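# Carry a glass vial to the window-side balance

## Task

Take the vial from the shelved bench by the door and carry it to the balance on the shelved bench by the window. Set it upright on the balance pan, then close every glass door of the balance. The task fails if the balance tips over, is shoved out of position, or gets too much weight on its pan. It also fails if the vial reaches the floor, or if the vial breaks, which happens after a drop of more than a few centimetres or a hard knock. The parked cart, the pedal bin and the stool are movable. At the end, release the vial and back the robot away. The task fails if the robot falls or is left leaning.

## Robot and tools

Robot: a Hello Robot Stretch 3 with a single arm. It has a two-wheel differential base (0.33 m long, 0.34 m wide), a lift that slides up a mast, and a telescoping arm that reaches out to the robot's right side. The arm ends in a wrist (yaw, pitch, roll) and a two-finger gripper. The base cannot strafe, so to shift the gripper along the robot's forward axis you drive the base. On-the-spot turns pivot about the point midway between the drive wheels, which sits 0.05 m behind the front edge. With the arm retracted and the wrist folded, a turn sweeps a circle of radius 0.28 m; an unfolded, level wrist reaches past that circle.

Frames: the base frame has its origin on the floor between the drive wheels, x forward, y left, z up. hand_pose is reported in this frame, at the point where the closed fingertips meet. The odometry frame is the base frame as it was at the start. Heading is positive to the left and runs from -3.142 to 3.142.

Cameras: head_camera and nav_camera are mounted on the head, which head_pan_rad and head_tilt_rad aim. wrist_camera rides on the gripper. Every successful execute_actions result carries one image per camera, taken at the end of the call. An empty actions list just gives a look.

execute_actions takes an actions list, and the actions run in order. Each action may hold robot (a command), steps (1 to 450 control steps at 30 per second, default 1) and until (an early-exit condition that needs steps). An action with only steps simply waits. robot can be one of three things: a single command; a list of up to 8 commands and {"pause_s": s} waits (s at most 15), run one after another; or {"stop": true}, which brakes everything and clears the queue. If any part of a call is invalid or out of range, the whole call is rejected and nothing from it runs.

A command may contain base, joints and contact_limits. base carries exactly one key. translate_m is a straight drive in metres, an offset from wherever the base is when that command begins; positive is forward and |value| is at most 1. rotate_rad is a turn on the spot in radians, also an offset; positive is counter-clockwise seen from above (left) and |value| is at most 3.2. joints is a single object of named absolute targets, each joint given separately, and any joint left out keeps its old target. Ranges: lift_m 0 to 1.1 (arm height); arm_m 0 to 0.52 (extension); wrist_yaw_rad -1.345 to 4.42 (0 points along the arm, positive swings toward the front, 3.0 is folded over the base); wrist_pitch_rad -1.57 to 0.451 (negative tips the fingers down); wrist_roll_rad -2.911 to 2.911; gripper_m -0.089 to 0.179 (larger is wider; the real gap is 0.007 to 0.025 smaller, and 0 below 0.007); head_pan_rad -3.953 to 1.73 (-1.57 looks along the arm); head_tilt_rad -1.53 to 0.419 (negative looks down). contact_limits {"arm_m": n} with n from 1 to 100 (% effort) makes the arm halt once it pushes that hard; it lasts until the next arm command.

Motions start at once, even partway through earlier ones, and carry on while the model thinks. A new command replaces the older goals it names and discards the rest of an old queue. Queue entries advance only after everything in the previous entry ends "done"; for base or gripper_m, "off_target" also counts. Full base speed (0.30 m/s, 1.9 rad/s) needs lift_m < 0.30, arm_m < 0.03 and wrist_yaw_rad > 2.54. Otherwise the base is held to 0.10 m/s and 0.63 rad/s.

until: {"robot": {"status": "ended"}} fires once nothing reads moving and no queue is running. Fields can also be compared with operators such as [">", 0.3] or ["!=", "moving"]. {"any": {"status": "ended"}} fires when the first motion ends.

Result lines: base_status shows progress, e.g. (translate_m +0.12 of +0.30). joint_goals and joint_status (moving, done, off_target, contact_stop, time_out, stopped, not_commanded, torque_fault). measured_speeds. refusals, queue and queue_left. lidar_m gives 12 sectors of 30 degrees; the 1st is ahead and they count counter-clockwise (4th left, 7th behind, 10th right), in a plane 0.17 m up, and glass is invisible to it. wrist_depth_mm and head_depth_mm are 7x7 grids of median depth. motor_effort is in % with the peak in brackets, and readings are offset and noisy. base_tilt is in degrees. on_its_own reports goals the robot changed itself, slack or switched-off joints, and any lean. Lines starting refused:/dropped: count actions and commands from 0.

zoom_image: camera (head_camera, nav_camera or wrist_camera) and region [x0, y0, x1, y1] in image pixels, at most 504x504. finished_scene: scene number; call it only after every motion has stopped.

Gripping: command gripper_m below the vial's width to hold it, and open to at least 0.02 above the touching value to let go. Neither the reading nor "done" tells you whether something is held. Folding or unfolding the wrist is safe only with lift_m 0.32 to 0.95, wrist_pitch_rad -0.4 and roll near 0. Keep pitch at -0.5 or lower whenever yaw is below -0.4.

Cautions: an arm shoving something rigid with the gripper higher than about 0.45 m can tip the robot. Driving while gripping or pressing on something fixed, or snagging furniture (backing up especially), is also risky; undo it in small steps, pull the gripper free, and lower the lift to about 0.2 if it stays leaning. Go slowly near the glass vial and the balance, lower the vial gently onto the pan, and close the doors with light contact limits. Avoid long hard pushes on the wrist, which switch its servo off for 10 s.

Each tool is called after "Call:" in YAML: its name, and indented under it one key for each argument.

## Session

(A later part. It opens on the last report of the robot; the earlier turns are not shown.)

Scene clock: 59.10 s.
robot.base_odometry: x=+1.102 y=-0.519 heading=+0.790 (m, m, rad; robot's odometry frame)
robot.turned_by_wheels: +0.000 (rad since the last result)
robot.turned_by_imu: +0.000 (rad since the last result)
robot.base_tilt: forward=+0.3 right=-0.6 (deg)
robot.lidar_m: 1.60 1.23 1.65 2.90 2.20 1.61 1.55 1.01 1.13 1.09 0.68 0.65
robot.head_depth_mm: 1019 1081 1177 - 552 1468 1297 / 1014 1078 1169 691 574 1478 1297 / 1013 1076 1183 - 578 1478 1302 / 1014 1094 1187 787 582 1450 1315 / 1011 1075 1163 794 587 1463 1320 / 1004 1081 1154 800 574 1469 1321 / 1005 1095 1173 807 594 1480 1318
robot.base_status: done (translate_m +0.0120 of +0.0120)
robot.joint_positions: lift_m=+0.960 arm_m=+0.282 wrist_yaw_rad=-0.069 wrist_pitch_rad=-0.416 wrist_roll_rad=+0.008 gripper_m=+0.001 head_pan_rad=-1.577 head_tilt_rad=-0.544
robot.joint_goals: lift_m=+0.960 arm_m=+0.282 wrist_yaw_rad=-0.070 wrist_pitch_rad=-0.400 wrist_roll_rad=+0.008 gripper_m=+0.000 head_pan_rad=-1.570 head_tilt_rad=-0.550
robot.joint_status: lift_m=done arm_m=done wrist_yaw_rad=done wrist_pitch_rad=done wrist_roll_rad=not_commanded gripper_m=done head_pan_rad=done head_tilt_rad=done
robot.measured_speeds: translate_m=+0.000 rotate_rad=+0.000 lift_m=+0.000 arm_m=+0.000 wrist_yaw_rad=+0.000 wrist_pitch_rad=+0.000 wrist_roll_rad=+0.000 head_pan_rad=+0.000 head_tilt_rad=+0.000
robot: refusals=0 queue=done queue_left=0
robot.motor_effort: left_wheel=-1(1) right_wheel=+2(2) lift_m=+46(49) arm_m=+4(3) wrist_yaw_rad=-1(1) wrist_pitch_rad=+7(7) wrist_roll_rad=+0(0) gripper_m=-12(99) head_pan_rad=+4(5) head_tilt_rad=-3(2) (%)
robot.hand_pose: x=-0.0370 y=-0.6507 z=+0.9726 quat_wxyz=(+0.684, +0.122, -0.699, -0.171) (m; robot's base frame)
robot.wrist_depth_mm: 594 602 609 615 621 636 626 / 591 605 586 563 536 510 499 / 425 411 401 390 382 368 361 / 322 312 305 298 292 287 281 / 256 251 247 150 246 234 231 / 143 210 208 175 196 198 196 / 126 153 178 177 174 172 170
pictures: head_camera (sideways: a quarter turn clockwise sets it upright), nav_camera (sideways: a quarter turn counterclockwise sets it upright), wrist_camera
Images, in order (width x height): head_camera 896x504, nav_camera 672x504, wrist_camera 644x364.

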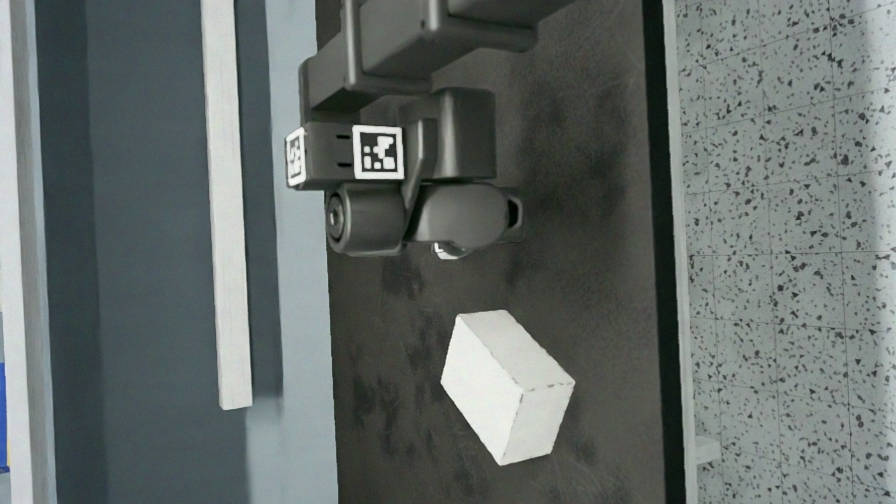

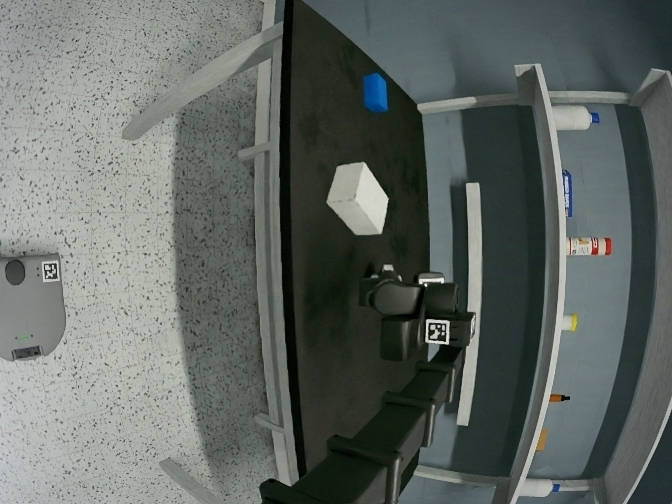

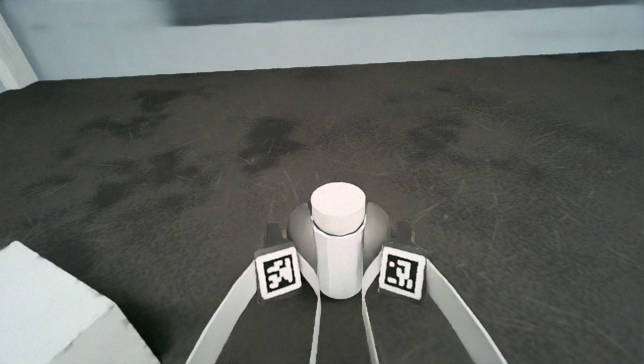

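Call:
execute_actions:
  actions:
    - {"robot":[{"joints":{"arm_m":0.0,"gripper_m":-0.02}},{"joints":{"lift_m":0.28,"wrist_yaw_rad":2.8,"head_pan_rad":-0.3,"head_tilt_rad":-0.5},"base":{"rotate_rad":2.01}},{"base":{"translate_m":1.0}},{"base":{"translate_m":1.0}},{"base":{"translate_m":0.6}}],"steps":450,"until":{"robot":{"status":"ended"}}}
    - {"steps":450,"until":{"robot":{"status":"ended"}}}

Scene clock: 86.60 s.
robot.base_odometry: x=-1.347 y=+0.352 heading=+2.800 (m, m, rad; robot's odometry frame)
robot.turned_by_wheels: +2.010 (rad since the last result)
robot.turned_by_imu: +2.031 (rad since the last result)
robot.base_tilt: forward=+0.3 right=-0.6 (deg)
robot.lidar_m: 1.25 1.10 1.03 1.02 0.94 1.32 3.24 2.50 2.27 1.47 0.55 1.15
robot.head_depth_mm: 988 1070 1162 1290 1401 1511 1318 / 1001 1084 1187 1306 1444 1558 1325 / 1014 1097 1194 1331 1470 1570 1328 / 1020 1113 1217 1349 1503 1626 1336 / 1038 1130 1234 1365 1540 1638 1344 / 1049 1139 1254 1388 1560 1645 1352 / 1063 1164 1271 1413 1592 1658 1360
robot.base_status: done (translate_m +0.6000 of +0.6000)
robot.joint_positions: lift_m=+0.280 arm_m=+0.001 wrist_yaw_rad=+2.798 wrist_pitch_rad=-0.418 wrist_roll_rad=+0.008 gripper_m=-0.019 head_pan_rad=-0.307 head_tilt_rad=-0.506
robot.joint_goals: lift_m=+0.280 arm_m=+0.000 wrist_yaw_rad=+2.800 wrist_pitch_rad=-0.400 wrist_roll_rad=+0.008 gripper_m=-0.020 head_pan_rad=-0.300 head_tilt_rad=-0.500
robot.joint_status: lift_m=done arm_m=done wrist_yaw_rad=done wrist_pitch_rad=done wrist_roll_rad=not_commanded gripper_m=done head_pan_rad=done head_tilt_rad=done
robot.measured_speeds: translate_m=+0.000 rotate_rad=+0.000 lift_m=+0.000 arm_m=+0.000 wrist_yaw_rad=+0.000 wrist_pitch_rad=+0.000 wrist_roll_rad=+0.000 head_pan_rad=+0.000 head_tilt_rad=+0.000
robot: refusals=0 queue=done queue_left=0
robot.motor_effort: left_wheel=-1(7) right_wheel=+2(11) lift_m=+25(47) arm_m=-6(5) wrist_yaw_rad=+2(2) wrist_pitch_rad=+7(7) wrist_roll_rad=+0(1) gripper_m=-19(97) head_pan_rad=+4(63) head_tilt_rad=+2(8) (%)
robot.hand_pose: x=+0.0543 y=+0.0654 z=+0.2932 quat_wxyz=(+0.263, +0.709, +0.025, +0.654) (m; robot's base frame)
robot.wrist_depth_mm: - 926 - 978 937 886 880 / - - - - - - 961 / - 956 940 917 886 847 834 / 730 749 713 697 679 674 666 / 604 - 583 149 581 550 537 / 505 480 - 167 460 468 457 / 445 - - 413 409 403 399
pictures: head_camera (sideways: a quarter turn clockwise sets it upright), nav_camera (sideways: a quarter turn counterclockwise sets it upright), wrist_camera
Images, in order (width x height): head_camera 896x504, nav_camera 672x504, wrist_camera 644x364.

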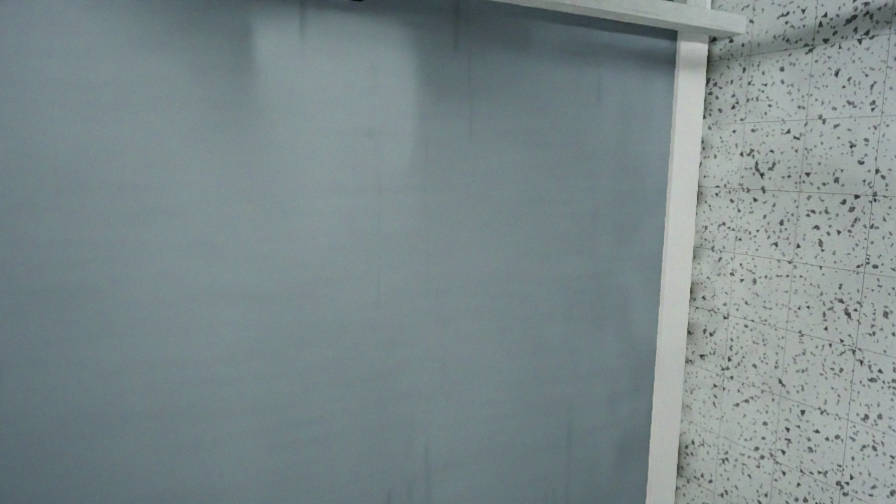

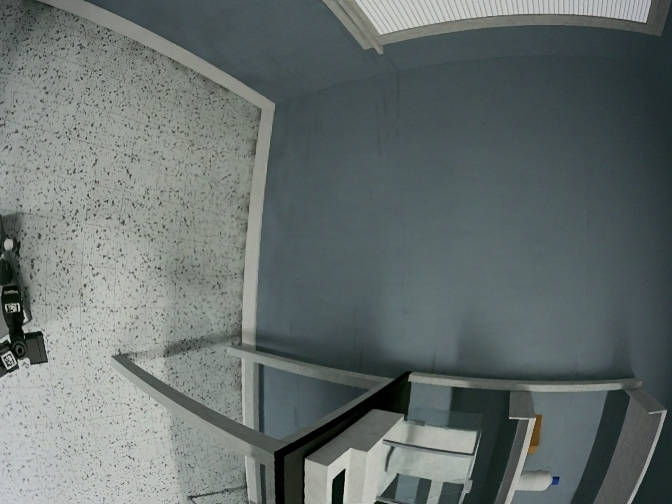

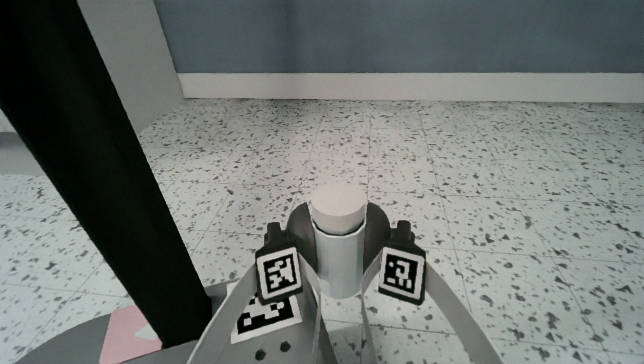

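Call:
execute_actions:
  actions:
    - {"robot":[{"base":{"translate_m":0.6},"joints":{"lift_m":0.9,"head_pan_rad":-1.3,"head_tilt_rad":-0.4}},{"base":{"rotate_rad":-0.45}}],"steps":450,"until":{"robot":{"status":"ended"}}}

Scene clock: 97.60 s.
robot.base_odometry: x=-1.913 y=+0.553 heading=+2.350 (m, m, rad; robot's odometry frame)
robot.turned_by_wheels: -0.450 (rad since the last result)
robot.turned_by_imu: -0.449 (rad since the last result)
robot.base_tilt: forward=+0.3 right=-0.6 (deg)
robot.lidar_m: 0.68 0.71 0.80 0.77 0.80 1.10 1.22 3.82 2.67 0.56 0.80 0.71
robot.head_depth_mm: 2504 2692 2841 1027 590 615 679 / 2586 2785 2849 1041 592 638 1426 / 2690 2858 1610 736 606 1618 1431 / 2255 2022 1865 799 621 1696 1433 / 1552 1637 644 666 641 1632 1448 / 1301 1298 1323 1094 723 1444 1360 / 782 1038 1086 1074 743 1209 1219
robot.base_status: done (rotate_rad -0.4499 of -0.4500)
robot.joint_positions: lift_m=+0.900 arm_m=+0.001 wrist_yaw_rad=+2.798 wrist_pitch_rad=-0.418 wrist_roll_rad=+0.008 gripper_m=-0.019 head_pan_rad=-1.293 head_tilt_rad=-0.409
robot.joint_goals: lift_m=+0.900 arm_m=+0.000 wrist_yaw_rad=+2.800 wrist_pitch_rad=-0.400 wrist_roll_rad=+0.008 gripper_m=-0.020 head_pan_rad=-1.300 head_tilt_rad=-0.400
robot.joint_status: lift_m=done arm_m=done wrist_yaw_rad=done wrist_pitch_rad=done wrist_roll_rad=not_commanded gripper_m=done head_pan_rad=done head_tilt_rad=done
robot.measured_speeds: translate_m=+0.000 rotate_rad=+0.000 lift_m=+0.000 arm_m=+0.000 wrist_yaw_rad=+0.000 wrist_pitch_rad=+0.000 wrist_roll_rad=+0.000 head_pan_rad=+0.000 head_tilt_rad=+0.000
robot: refusals=0 queue=done queue_left=0
robot.motor_effort: left_wheel=+1(8) right_wheel=-1(10) lift_m=+46(51) arm_m=-6(5) wrist_yaw_rad=+2(2) wrist_pitch_rad=+7(7) wrist_roll_rad=+0(1) gripper_m=-20(19) head_pan_rad=-5(63) head_tilt_rad=+3(13) (%)
robot.hand_pose: x=+0.0542 y=+0.0653 z=+0.9122 quat_wxyz=(+0.263, +0.709, +0.026, +0.654) (m; robot's base frame)
robot.wrist_depth_mm: - 663 711 776 838 749 574 / - 696 763 844 948 769 587 / - 784 866 934 - 828 613 / 789 890 950 - - 857 624 / 865 - - 149 - 906 650 / 956 - - 172 - 942 668 / - - - - - 912 696
pictures: head_camera (sideways: a quarter turn clockwise sets it upright), nav_camera (sideways: a quarter turn counterclockwise sets it upright), wrist_camera
Images, in order (width x height): head_camera 896x504, nav_camera 672x504, wrist_camera 644x364.

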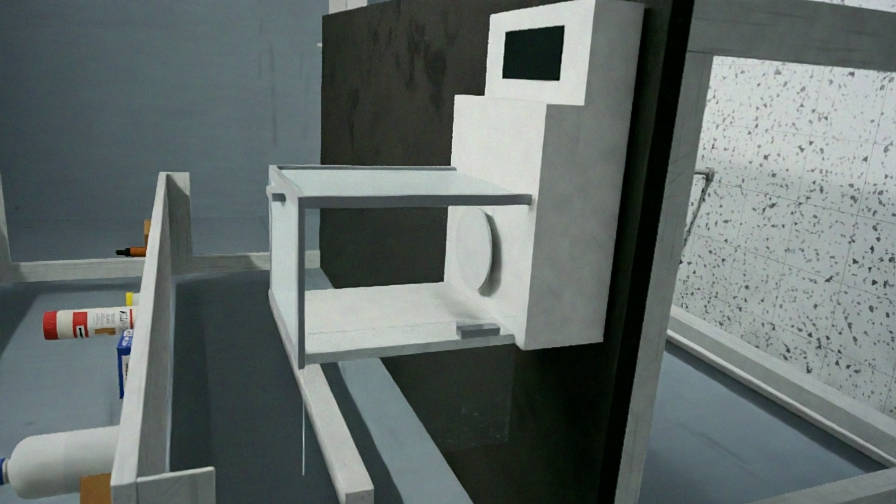

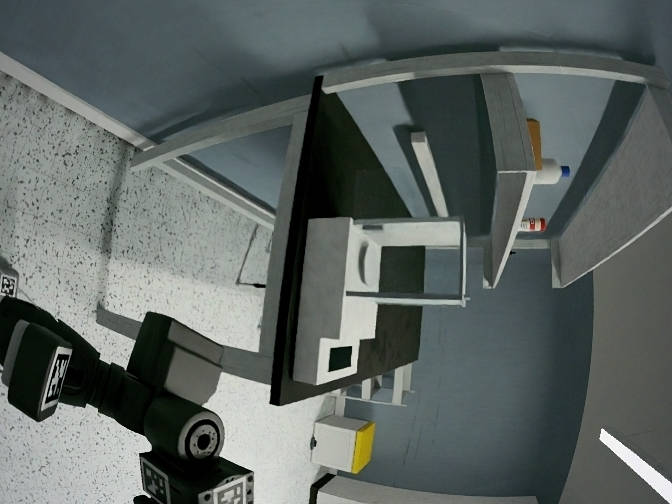

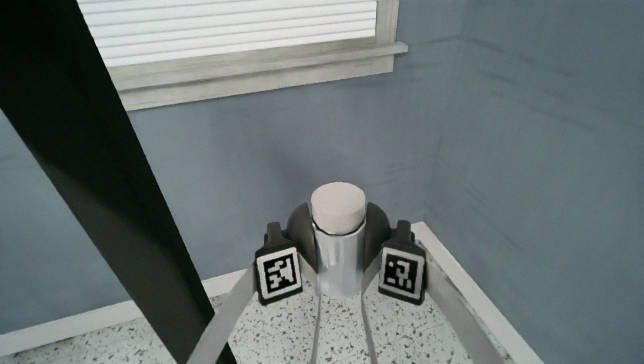

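Call:
zoom_image:
  camera: "head_camera"
  region: [240,140,600,500]

Region (240, 140, 600, 500) of head_camera's 896x504 image, scaled by 1.400, with more detail than that image has.

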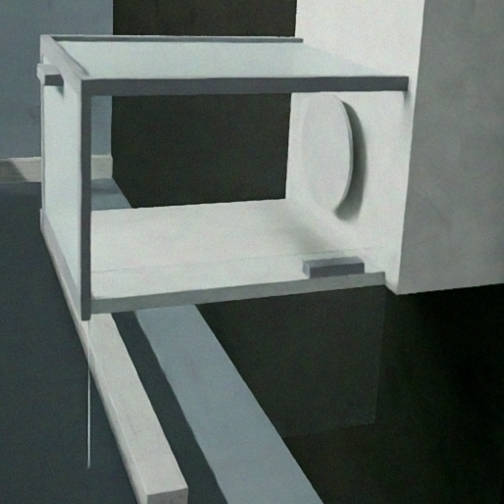

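Call:
execute_actions:
  actions:
    - {"robot":[{"joints":{"wrist_yaw_rad":-0.07,"lift_m":0.95,"head_pan_rad":-1.5}},{"base":{"translate_m":0.23},"joints":{"lift_m":1.085,"arm_m":0.1}}],"steps":450,"until":{"robot":{"status":"ended"}}}

Scene clock: 108.17 s.
robot.base_odometry: x=-2.074 y=+0.717 heading=+2.350 (m, m, rad; robot's odometry frame)
robot.turned_by_wheels: +0.000 (rad since the last result)
robot.turned_by_imu: +0.001 (rad since the last result)
robot.base_tilt: forward=+0.3 right=-0.7 (deg)
robot.lidar_m: 0.45 0.47 0.65 0.77 0.80 1.10 1.45 3.61 0.61 1.29 0.64 0.47
robot.head_depth_mm: 2574 2735 - - 593 1608 1424 / 2618 2788 - - - 1610 1423 / 2622 2799 2919 896 597 1604 1443 / 2637 2759 1859 995 680 1626 1439 / 2486 1894 1952 1081 718 1509 1443 / 1105 485 1397 1097 722 1286 1288 / 544 489 1041 1038 732 715 802
robot.base_status: done (translate_m +0.2300 of +0.2300)
robot.joint_positions: lift_m=+1.085 arm_m=+0.100 wrist_yaw_rad=-0.069 wrist_pitch_rad=-0.418 wrist_roll_rad=+0.008 gripper_m=-0.019 head_pan_rad=-1.493 head_tilt_rad=-0.409
robot.joint_goals: lift_m=+1.085 arm_m=+0.100 wrist_yaw_rad=-0.070 wrist_pitch_rad=-0.400 wrist_roll_rad=+0.008 gripper_m=-0.020 head_pan_rad=-1.500 head_tilt_rad=-0.400
robot.joint_status: lift_m=done arm_m=done wrist_yaw_rad=done wrist_pitch_rad=done wrist_roll_rad=not_commanded gripper_m=done head_pan_rad=done head_tilt_rad=done
robot.measured_speeds: translate_m=+0.000 rotate_rad=+0.000 lift_m=+0.000 arm_m=+0.000 wrist_yaw_rad=+0.000 wrist_pitch_rad=+0.000 wrist_roll_rad=+0.000 head_pan_rad=+0.000 head_tilt_rad=+0.000
robot: refusals=0 queue=done queue_left=0
robot.motor_effort: left_wheel=+2(5) right_wheel=-1(4) lift_m=+46(47) arm_m=+2(4) wrist_yaw_rad=-1(3) wrist_pitch_rad=+7(8) wrist_roll_rad=+0(1) gripper_m=-20(20) head_pan_rad=-6(30) head_tilt_rad=+3(3) (%)
robot.hand_pose: x=-0.0369 y=-0.4685 z=+1.0972 quat_wxyz=(+0.684, +0.123, -0.699, -0.171) (m; robot's base frame)
robot.wrist_depth_mm: 554 773 361 - - - - / 514 817 352 970 924 - - / 555 707 610 447 429 - - / 520 531 503 334 324 393 - / 437 434 423 149 296 311 - / 365 363 358 172 329 330 338 / 406 504 - - - 424 -
pictures: head_camera (sideways: a quarter turn clockwise sets it upright), nav_camera (sideways: a quarter turn counterclockwise sets it upright), wrist_camera
Images, in order (width x height): head_camera 896x504, nav_camera 672x504, wrist_camera 644x364.

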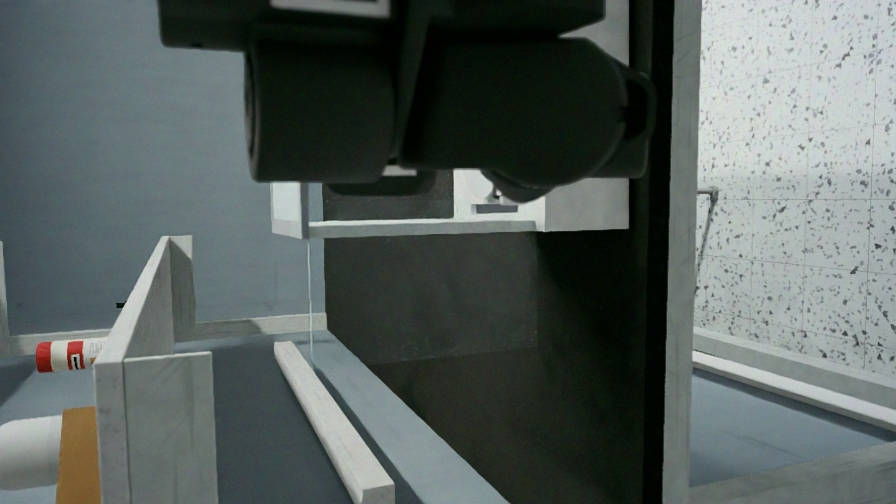

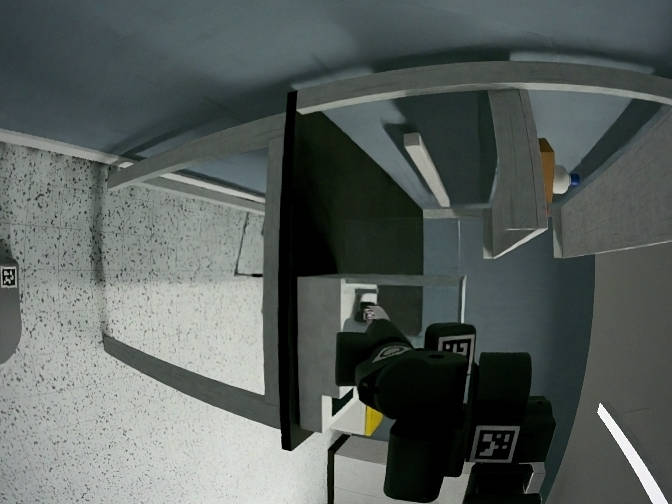

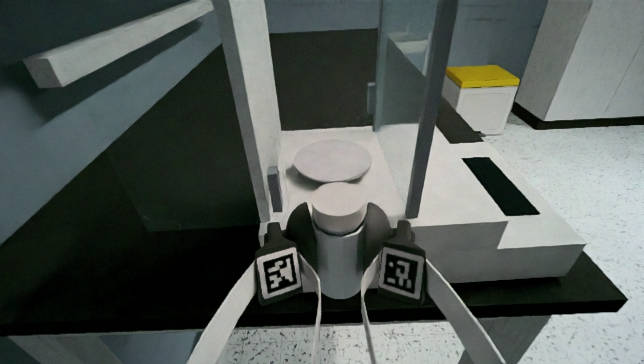

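Call:
execute_actions:
  actions:
    - {"robot":[{"base":{"translate_m":-0.014},"joints":{"arm_m":0.13}},{"joints":{"lift_m":1.075,"arm_m":0.22},"contact_limits":{"arm_m":12}}],"steps":450,"until":{"robot":{"status":"ended"}}}

Scene clock: 116.20 s.
robot.base_odometry: x=-2.064 y=+0.707 heading=+2.350 (m, m, rad; robot's odometry frame)
robot.turned_by_wheels: +0.000 (rad since the last result)
robot.turned_by_imu: +0.000 (rad since the last result)
robot.base_tilt: forward=+0.4 right=-0.6 (deg)
robot.lidar_m: 0.47 0.48 0.66 0.77 0.80 1.10 1.43 3.59 0.61 1.34 0.66 0.48
robot.head_depth_mm: 2588 2688 - 679 586 1596 1416 / 2599 2773 - - 589 1607 1425 / 2598 2812 2377 1055 594 1607 1442 / 2642 2793 1664 996 651 1628 1439 / 2552 1894 1982 1079 719 1506 1449 / 1363 490 1513 1095 722 1319 1325 / 552 489 1068 1031 730 742 817
robot.base_status: done (translate_m -0.0140 of -0.0140)
robot.joint_positions: lift_m=+1.075 arm_m=+0.220 wrist_yaw_rad=-0.069 wrist_pitch_rad=-0.418 wrist_roll_rad=+0.008 gripper_m=-0.019 head_pan_rad=-1.493 head_tilt_rad=-0.409
robot.joint_goals: lift_m=+1.075 arm_m=+0.220 wrist_yaw_rad=-0.070 wrist_pitch_rad=-0.400 wrist_roll_rad=+0.008 gripper_m=-0.020 head_pan_rad=-1.500 head_tilt_rad=-0.400
robot.joint_status: lift_m=done arm_m=done wrist_yaw_rad=done wrist_pitch_rad=done wrist_roll_rad=not_commanded gripper_m=done head_pan_rad=done head_tilt_rad=done
robot.measured_speeds: translate_m=+0.000 rotate_rad=+0.000 lift_m=+0.000 arm_m=+0.000 wrist_yaw_rad=+0.000 wrist_pitch_rad=+0.000 wrist_roll_rad=+0.000 head_pan_rad=+0.000 head_tilt_rad=+0.000
robot: refusals=0 queue=done queue_left=0
robot.motor_effort: left_wheel=+2(4) right_wheel=-1(6) lift_m=+25(47) arm_m=+3(3) wrist_yaw_rad=+0(1) wrist_pitch_rad=+7(7) wrist_roll_rad=+0(0) gripper_m=-20(21) head_pan_rad=-4(5) head_tilt_rad=+3(3) (%)
robot.contact_limits: arm_m 12 (drawing in: default 33, maximum 53; extending or still: default 42, maximum 70)
robot.hand_pose: x=-0.0369 y=-0.5885 z=+1.0880 quat_wxyz=(+0.684, +0.123, -0.699, -0.171) (m; robot's base frame)
robot.wrist_depth_mm: 497 114 - - - - - / 477 112 236 917 953 - - / 573 118 229 637 587 556 - / 522 138 220 330 322 346 - / 426 400 199 150 270 258 - / 352 345 167 173 211 213 257 / 304 301 196 194 187 189 217
pictures: head_camera (sideways: a quarter turn clockwise sets it upright), nav_camera (sideways: a quarter turn counterclockwise sets it upright), wrist_camera
Images, in order (width x height): head_camera 896x504, nav_camera 672x504, wrist_camera 644x364.

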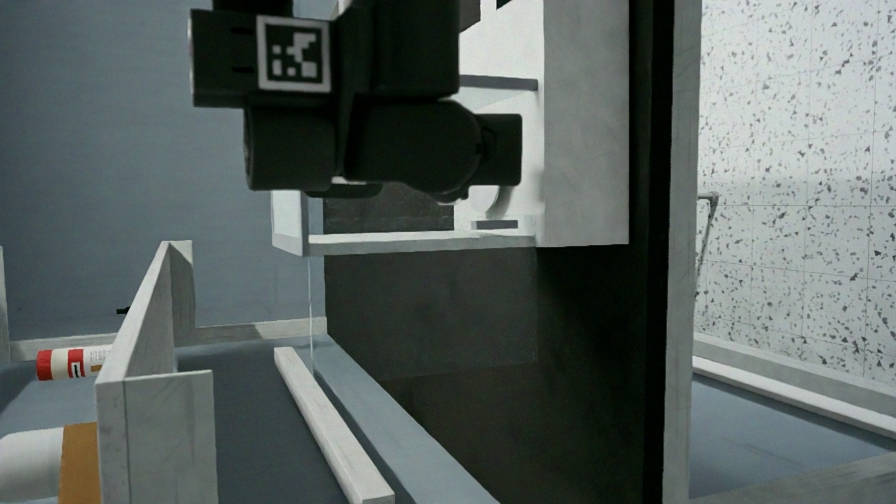

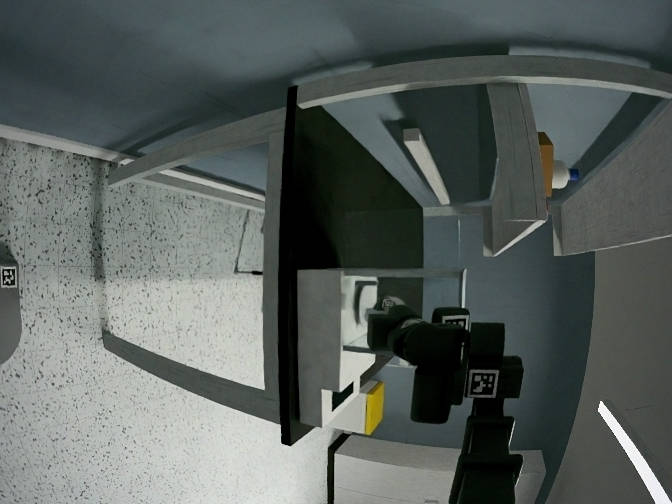

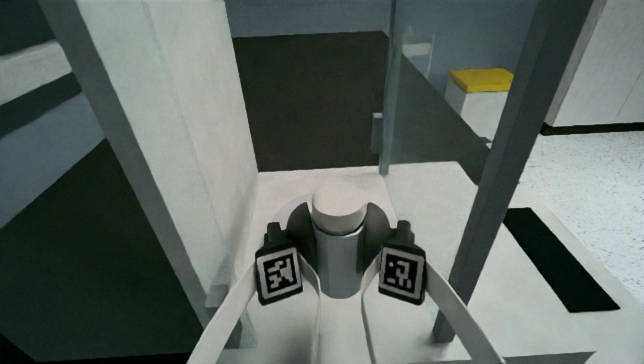

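Call:
execute_actions:
  actions:
    - {"robot":[{"joints":{"arm_m":0.27,"head_tilt_rad":-0.5},"contact_limits":{"arm_m":10}},{"joints":{"lift_m":1.067}}],"steps":450,"until":{"robot":{"status":"ended"}}}

Call:
zoom_image:
  camera: "nav_camera"
  region: [340,250,520,400]

Scene clock: 122.33 s.
robot.base_odometry: x=-2.064 y=+0.707 heading=+2.350 (m, m, rad; robot's odometry frame)
robot.turned_by_wheels: +0.000 (rad since the last result)
robot.turned_by_imu: +0.000 (rad since the last result)
robot.base_tilt: forward=+0.3 right=-0.7 (deg)
robot.lidar_m: 0.47 0.48 0.66 0.77 0.80 1.10 1.43 3.61 0.61 1.34 0.66 0.48
robot.head_depth_mm: 2534 - 1089 629 606 1614 1329 / 2584 - - 600 610 1650 1332 / 2610 2737 - 607 616 1648 1343 / 2574 2814 1201 782 650 1651 1346 / 1718 2524 1459 882 674 1608 1363 / 462 1446 1360 891 683 1440 1281 / 456 1136 1078 900 688 1126 888
robot.base_status: done (translate_m -0.0140 of -0.0140)
robot.joint_positions: lift_m=+1.067 arm_m=+0.270 wrist_yaw_rad=-0.069 wrist_pitch_rad=-0.418 wrist_roll_rad=+0.008 gripper_m=-0.019 head_pan_rad=-1.493 head_tilt_rad=-0.494
robot.joint_goals: lift_m=+1.067 arm_m=+0.270 wrist_yaw_rad=-0.070 wrist_pitch_rad=-0.400 wrist_roll_rad=+0.008 gripper_m=-0.020 head_pan_rad=-1.500 head_tilt_rad=-0.500
robot.joint_status: lift_m=done arm_m=done wrist_yaw_rad=done wrist_pitch_rad=done wrist_roll_rad=not_commanded gripper_m=done head_pan_rad=done head_tilt_rad=done
robot.measured_speeds: translate_m=+0.000 rotate_rad=+0.000 lift_m=+0.000 arm_m=+0.000 wrist_yaw_rad=+0.000 wrist_pitch_rad=+0.000 wrist_roll_rad=+0.000 head_pan_rad=+0.000 head_tilt_rad=+0.000
robot: refusals=0 queue=done queue_left=0
robot.motor_effort: left_wheel=+2(2) right_wheel=-1(1) lift_m=+25(22) arm_m=+3(3) wrist_yaw_rad=-2(1) wrist_pitch_rad=+8(7) wrist_roll_rad=+0(0) gripper_m=-19(20) head_pan_rad=-6(5) head_tilt_rad=-2(10) (%)
robot.contact_limits: arm_m 10 (drawing in: default 33, maximum 53; extending or still: default 42, maximum 70)
robot.hand_pose: x=-0.0369 y=-0.6385 z=+1.0800 quat_wxyz=(+0.684, +0.122, -0.699, -0.171) (m; robot's base frame)
robot.wrist_depth_mm: 85 115 - - - - - / - 113 791 900 881 - - / - 111 230 623 585 - - / - 109 222 483 298 467 - / - 107 201 150 259 258 74 / 203 105 181 172 200 209 78 / 286 104 183 181 184 173 171
pictures: head_camera (sideways: a quarter turn clockwise sets it upright), nav_camera (sideways: a quarter turn counterclockwise sets it upright), wrist_camera
Images, in order (width x height): head_camera 896x504, nav_camera 672x504, wrist_camera 644x364.

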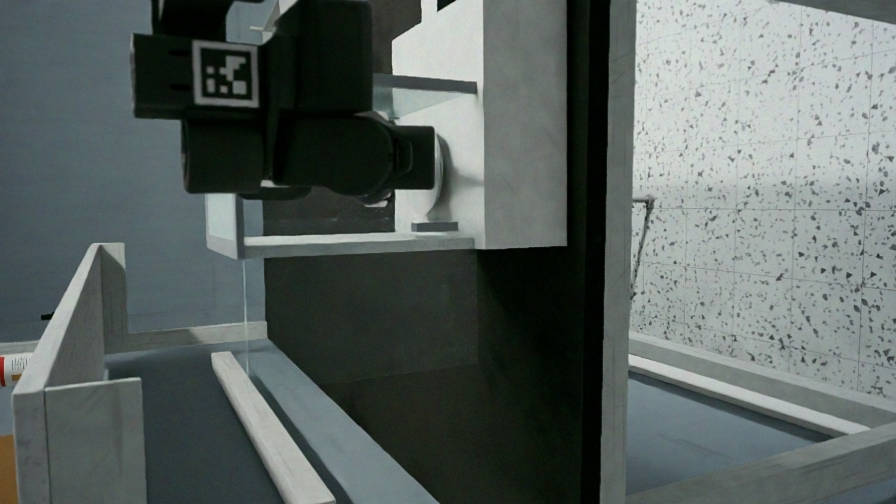

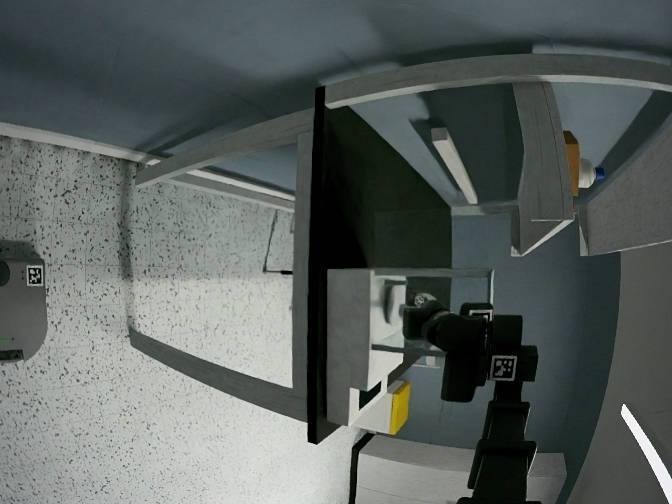

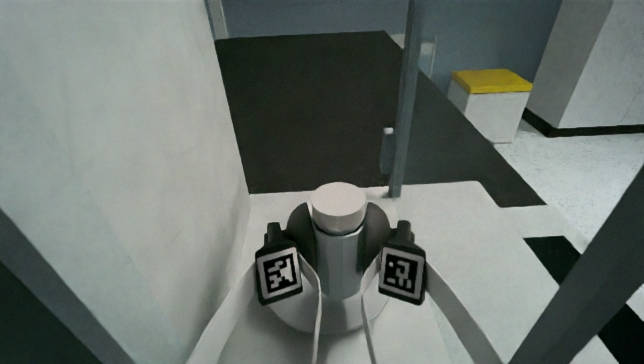

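Region (340, 250, 520, 400) of nav_camera's 672x504 image, scaled by 2.800, with more detail than that image has.

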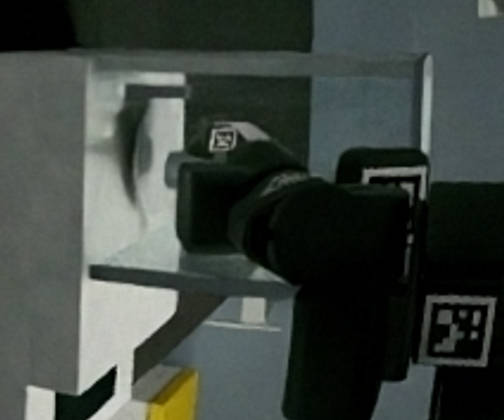

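Call:
execute_actions:
  actions:
    - {"robot":[{"joints":{"arm_m":0.29},"contact_limits":{"arm_m":10}},{"joints":{"lift_m":1.061}}],"steps":450,"until":{"robot":{"status":"ended"}}}

Call:
zoom_image:
  camera: "nav_camera"
  region: [360,260,460,350]

Call:
zoom_image:
  camera: "wrist_camera"
  region: [200,170,480,364]

Scene clock: 126.97 s.
robot.base_odometry: x=-2.064 y=+0.707 heading=+2.350 (m, m, rad; robot's odometry frame)
robot.turned_by_wheels: +0.000 (rad since the last result)
robot.turned_by_imu: +0.000 (rad since the last result)
robot.base_tilt: forward=+0.4 right=-0.6 (deg)
robot.lidar_m: 0.47 0.48 0.66 0.77 0.80 1.10 1.44 3.59 0.61 1.34 0.66 0.48
robot.head_depth_mm: 2561 2729 2577 628 606 1626 1328 / 2586 - - 601 610 1639 1338 / 2577 2732 - 606 615 1641 1347 / 2554 2772 1196 782 652 1655 1353 / 1715 2488 1451 879 673 1610 1359 / 462 1462 1353 885 681 1430 1273 / 457 1138 1077 896 688 1128 894
robot.base_status: done (translate_m -0.0140 of -0.0140)
robot.joint_positions: lift_m=+1.061 arm_m=+0.290 wrist_yaw_rad=-0.069 wrist_pitch_rad=-0.418 wrist_roll_rad=+0.008 gripper_m=-0.019 head_pan_rad=-1.493 head_tilt_rad=-0.494
robot.joint_goals: lift_m=+1.061 arm_m=+0.290 wrist_yaw_rad=-0.070 wrist_pitch_rad=-0.400 wrist_roll_rad=+0.008 gripper_m=-0.020 head_pan_rad=-1.500 head_tilt_rad=-0.500
robot.joint_status: lift_m=done arm_m=done wrist_yaw_rad=done wrist_pitch_rad=done wrist_roll_rad=not_commanded gripper_m=done head_pan_rad=done head_tilt_rad=done
robot.measured_speeds: translate_m=+0.000 rotate_rad=+0.000 lift_m=+0.000 arm_m=+0.000 wrist_yaw_rad=+0.000 wrist_pitch_rad=+0.000 wrist_roll_rad=+0.000 head_pan_rad=+0.000 head_tilt_rad=+0.000
robot: refusals=0 queue=done queue_left=0
robot.motor_effort: left_wheel=+1(2) right_wheel=-1(2) lift_m=+25(23) arm_m=+3(3) wrist_yaw_rad=+0(1) wrist_pitch_rad=+8(7) wrist_roll_rad=+1(1) gripper_m=-20(20) head_pan_rad=-4(4) head_tilt_rad=-2(2) (%)
robot.contact_limits: arm_m 10 (drawing in: default 33, maximum 53; extending or still: default 42, maximum 70)
robot.hand_pose: x=-0.0369 y=-0.6585 z=+1.0740 quat_wxyz=(+0.684, +0.122, -0.699, -0.171) (m; robot's base frame)
robot.wrist_depth_mm: 86 115 - - - - - / 85 113 831 879 851 - - / - 111 556 609 587 - - / - 109 223 475 442 454 - / - 108 202 149 252 248 - / - 105 182 172 193 204 240 / - 104 174 166 173 176 178
pictures: head_camera (sideways: a quarter turn clockwise sets it upright), nav_camera (sideways: a quarter turn counterclockwise sets it upright), wrist_camera
Images, in order (width x height): head_camera 896x504, nav_camera 672x504, wrist_camera 644x364.

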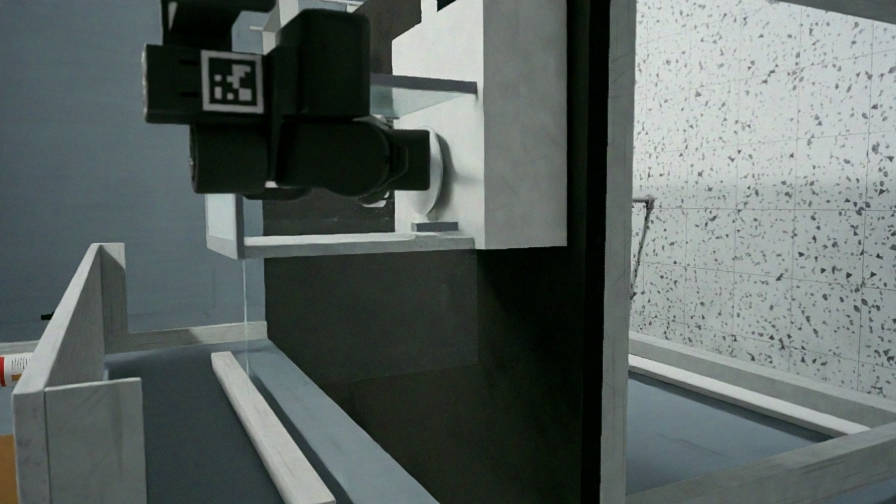

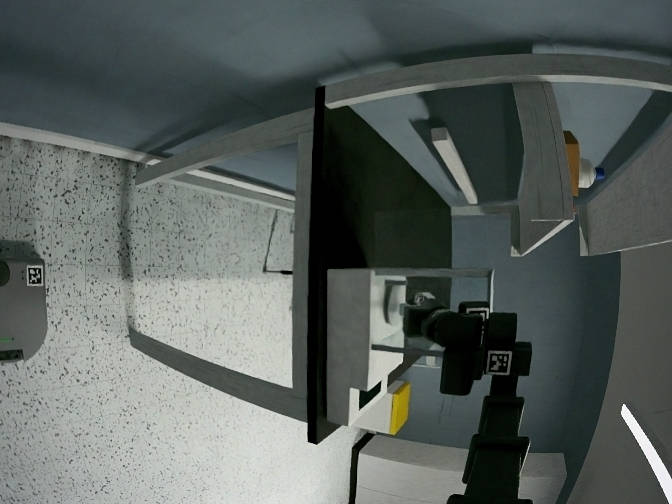

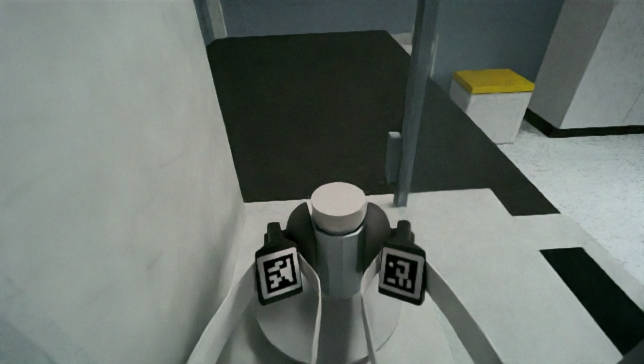

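Region (360, 260, 460, 350) of nav_camera's 672x504 image, scaled by 5.040, with more detail than that image has; it fills the top 454 rows of this view, and the rest is white.

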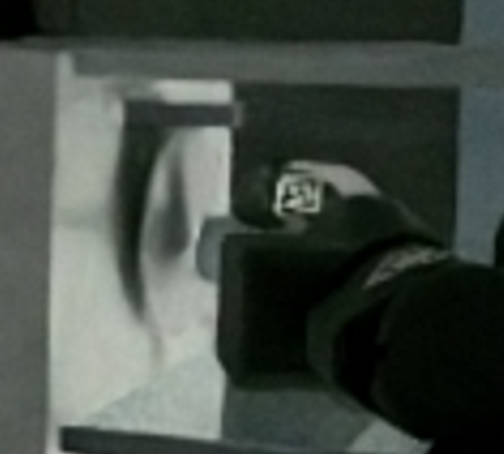

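Region (200, 170, 480, 364) of wrist_camera's 644x364 image, scaled by 1.800; it fills the top 349 rows of this view, and the rest is white.

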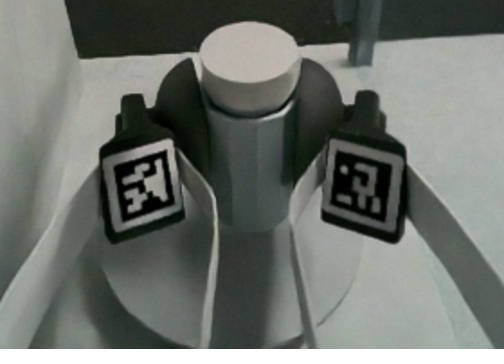

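Call:
execute_actions:
  actions:
    - {"robot":[{"joints":{"lift_m":1.055}},{"joints":{"gripper_m":0.055}}],"steps":450,"until":{"robot":{"status":"ended"}}}

Call:
execute_actions:
  actions:
    - {"robot":[{"joints":{"arm_m":0.245},"contact_limits":{"arm_m":12}},{"joints":{"arm_m":0.12,"gripper_m":0.0},"contact_limits":{"arm_m":12}}],"steps":450,"until":{"robot":{"status":"ended"}}}

Scene clock: 130.67 s.
robot.base_odometry: x=-2.064 y=+0.707 heading=+2.350 (m, m, rad; robot's odometry frame)
robot.turned_by_wheels: +0.000 (rad since the last result)
robot.turned_by_imu: +0.000 (rad since the last result)
robot.base_tilt: forward=+0.3 right=-0.6 (deg)
robot.lidar_m: 0.47 0.48 0.66 0.77 0.80 1.10 1.43 3.60 0.61 1.35 0.66 0.48
robot.head_depth_mm: 2580 2734 2789 628 607 1622 1331 / 2562 2699 - 598 609 1638 1338 / 2591 2768 - 607 615 1634 1346 / 2542 2798 1206 781 650 1651 1348 / 1715 2527 1462 880 673 1608 1350 / 462 1451 1360 887 679 1432 1277 / 456 1137 1077 898 689 1127 886
robot.base_status: done (translate_m -0.0140 of -0.0140)
robot.joint_positions: lift_m=+1.055 arm_m=+0.290 wrist_yaw_rad=-0.069 wrist_pitch_rad=-0.418 wrist_roll_rad=+0.008 gripper_m=+0.055 head_pan_rad=-1.493 head_tilt_rad=-0.494
robot.joint_goals: lift_m=+1.055 arm_m=+0.290 wrist_yaw_rad=-0.070 wrist_pitch_rad=-0.400 wrist_roll_rad=+0.008 gripper_m=+0.055 head_pan_rad=-1.500 head_tilt_rad=-0.500
robot.joint_status: lift_m=done arm_m=done wrist_yaw_rad=done wrist_pitch_rad=done wrist_roll_rad=not_commanded gripper_m=done head_pan_rad=done head_tilt_rad=done
robot.measured_speeds: translate_m=+0.000 rotate_rad=+0.000 lift_m=+0.000 arm_m=+0.000 wrist_yaw_rad=+0.000 wrist_pitch_rad=+0.000 wrist_roll_rad=+0.000 head_pan_rad=+0.000 head_tilt_rad=+0.000
robot: refusals=0 queue=done queue_left=0
robot.motor_effort: left_wheel=+2(2) right_wheel=-2(1) lift_m=+24(24) arm_m=+3(4) wrist_yaw_rad=+0(1) wrist_pitch_rad=+7(7) wrist_roll_rad=+0(1) gripper_m=+0(96) head_pan_rad=-4(4) head_tilt_rad=-2(3) (%)
robot.contact_limits: arm_m 10 (drawing in: default 33, maximum 53; extending or still: default 42, maximum 70)
robot.hand_pose: x=-0.0369 y=-0.6585 z=+1.0680 quat_wxyz=(+0.684, +0.122, -0.699, -0.171) (m; robot's base frame)
robot.wrist_depth_mm: 86 115 - - - - - / 85 113 816 858 767 - - / - 111 545 600 555 - - / - 109 224 459 278 447 - / - 107 189 152 242 233 - / - 106 164 174 185 196 233 / - 103 171 160 168 169 168
pictures: head_camera (sideways: a quarter turn clockwise sets it upright), nav_camera (sideways: a quarter turn counterclockwise sets it upright), wrist_camera
Images, in order (width x height): head_camera 896x504, nav_camera 672x504, wrist_camera 644x364.

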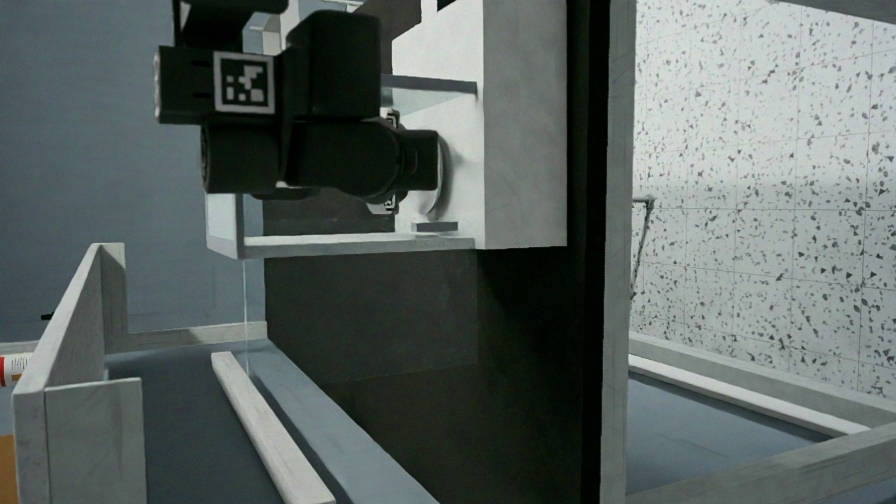

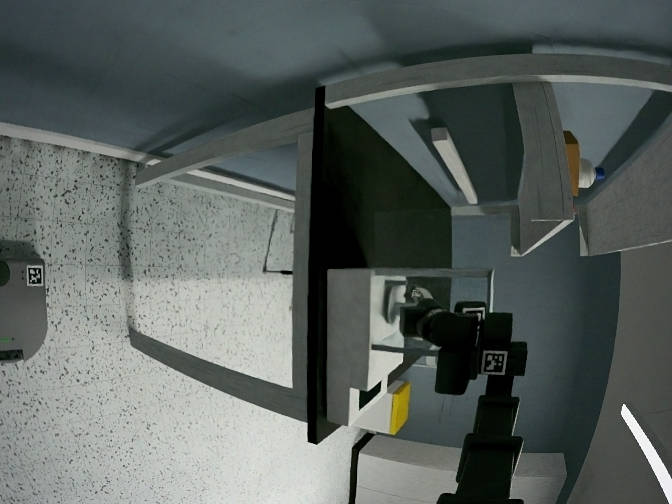

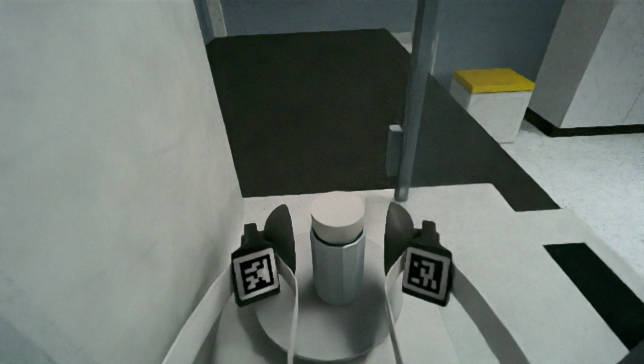

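Scene clock: 133.97 s.
robot.base_odometry: x=-2.064 y=+0.707 heading=+2.350 (m, m, rad; robot's odometry frame)
robot.turned_by_wheels: +0.000 (rad since the last result)
robot.turned_by_imu: +0.000 (rad since the last result)
robot.base_tilt: forward=+0.3 right=-0.7 (deg)
robot.lidar_m: 0.47 0.48 0.66 0.77 0.80 1.10 1.44 3.60 0.61 1.34 0.66 0.48
robot.head_depth_mm: 2575 2722 - - 643 1633 1331 / 2618 2783 - - - 1625 1340 / 2592 2765 1559 647 639 1647 1339 / 2578 2782 1207 783 649 1652 1354 / 1712 2502 1471 882 673 1599 1352 / 462 1460 1357 885 682 1448 1270 / 457 1139 1080 900 690 1123 888
robot.base_status: done (translate_m -0.0140 of -0.0140)
robot.joint_positions: lift_m=+1.055 arm_m=+0.120 wrist_yaw_rad=-0.069 wrist_pitch_rad=-0.418 wrist_roll_rad=+0.008 gripper_m=+0.000 head_pan_rad=-1.493 head_tilt_rad=-0.494
robot.joint_goals: lift_m=+1.055 arm_m=+0.120 wrist_yaw_rad=-0.070 wrist_pitch_rad=-0.400 wrist_roll_rad=+0.008 gripper_m=+0.000 head_pan_rad=-1.500 head_tilt_rad=-0.500
robot.joint_status: lift_m=done arm_m=done wrist_yaw_rad=done wrist_pitch_rad=done wrist_roll_rad=not_commanded gripper_m=done head_pan_rad=done head_tilt_rad=done
robot.measured_speeds: translate_m=+0.000 rotate_rad=+0.000 lift_m=+0.000 arm_m=+0.000 wrist_yaw_rad=+0.000 wrist_pitch_rad=+0.000 wrist_roll_rad=+0.000 head_pan_rad=+0.000 head_tilt_rad=+0.000
robot: refusals=0 queue=done queue_left=0
robot.motor_effort: left_wheel=+2(1) right_wheel=-1(1) lift_m=+24(24) arm_m=-6(6) wrist_yaw_rad=-1(1) wrist_pitch_rad=+8(8) wrist_roll_rad=+1(0) gripper_m=-2(93) head_pan_rad=-4(6) head_tilt_rad=-3(2) (%)
robot.contact_limits: arm_m 12 (drawing in: default 33, maximum 53; extending or still: default 42, maximum 70)
robot.hand_pose: x=-0.0369 y=-0.4891 z=+1.0680 quat_wxyz=(+0.684, +0.122, -0.699, -0.171) (m; robot's base frame)
robot.wrist_depth_mm: 542 810 243 - - - - / 560 794 277 863 778 - - / 569 638 328 336 356 - - / 493 486 314 295 287 329 - / 393 387 358 259 259 274 - / 329 325 312 297 294 298 303 / 308 658 - - - 399 -
pictures: head_camera (sideways: a quarter turn clockwise sets it upright), nav_camera (sideways: a quarter turn counterclockwise sets it upright), wrist_camera
Images, in order (width x height): head_camera 896x504, nav_camera 672x504, wrist_camera 644x364.

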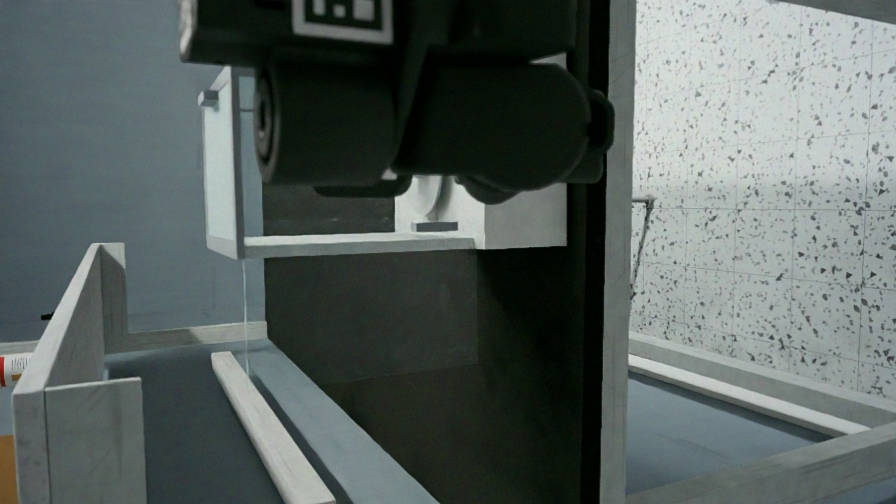

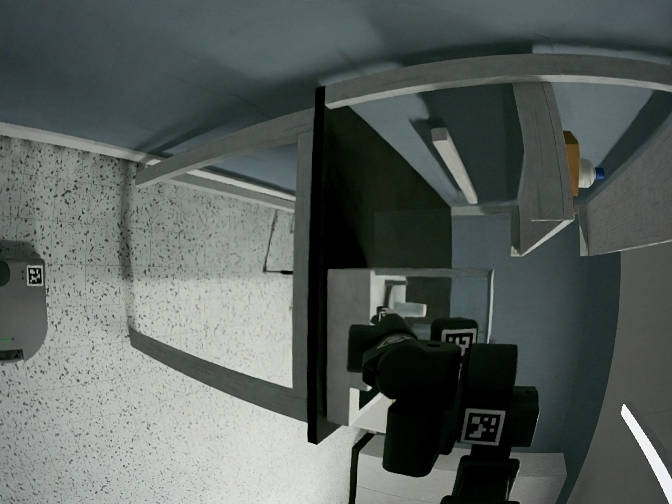

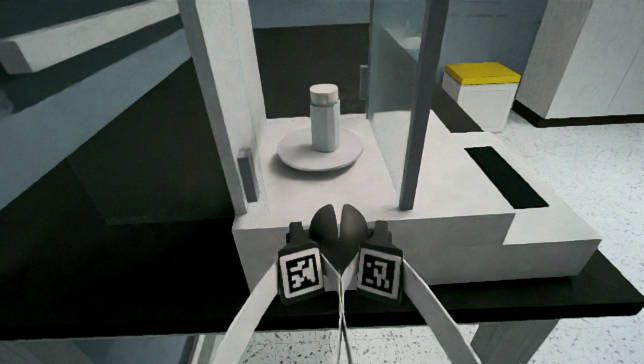

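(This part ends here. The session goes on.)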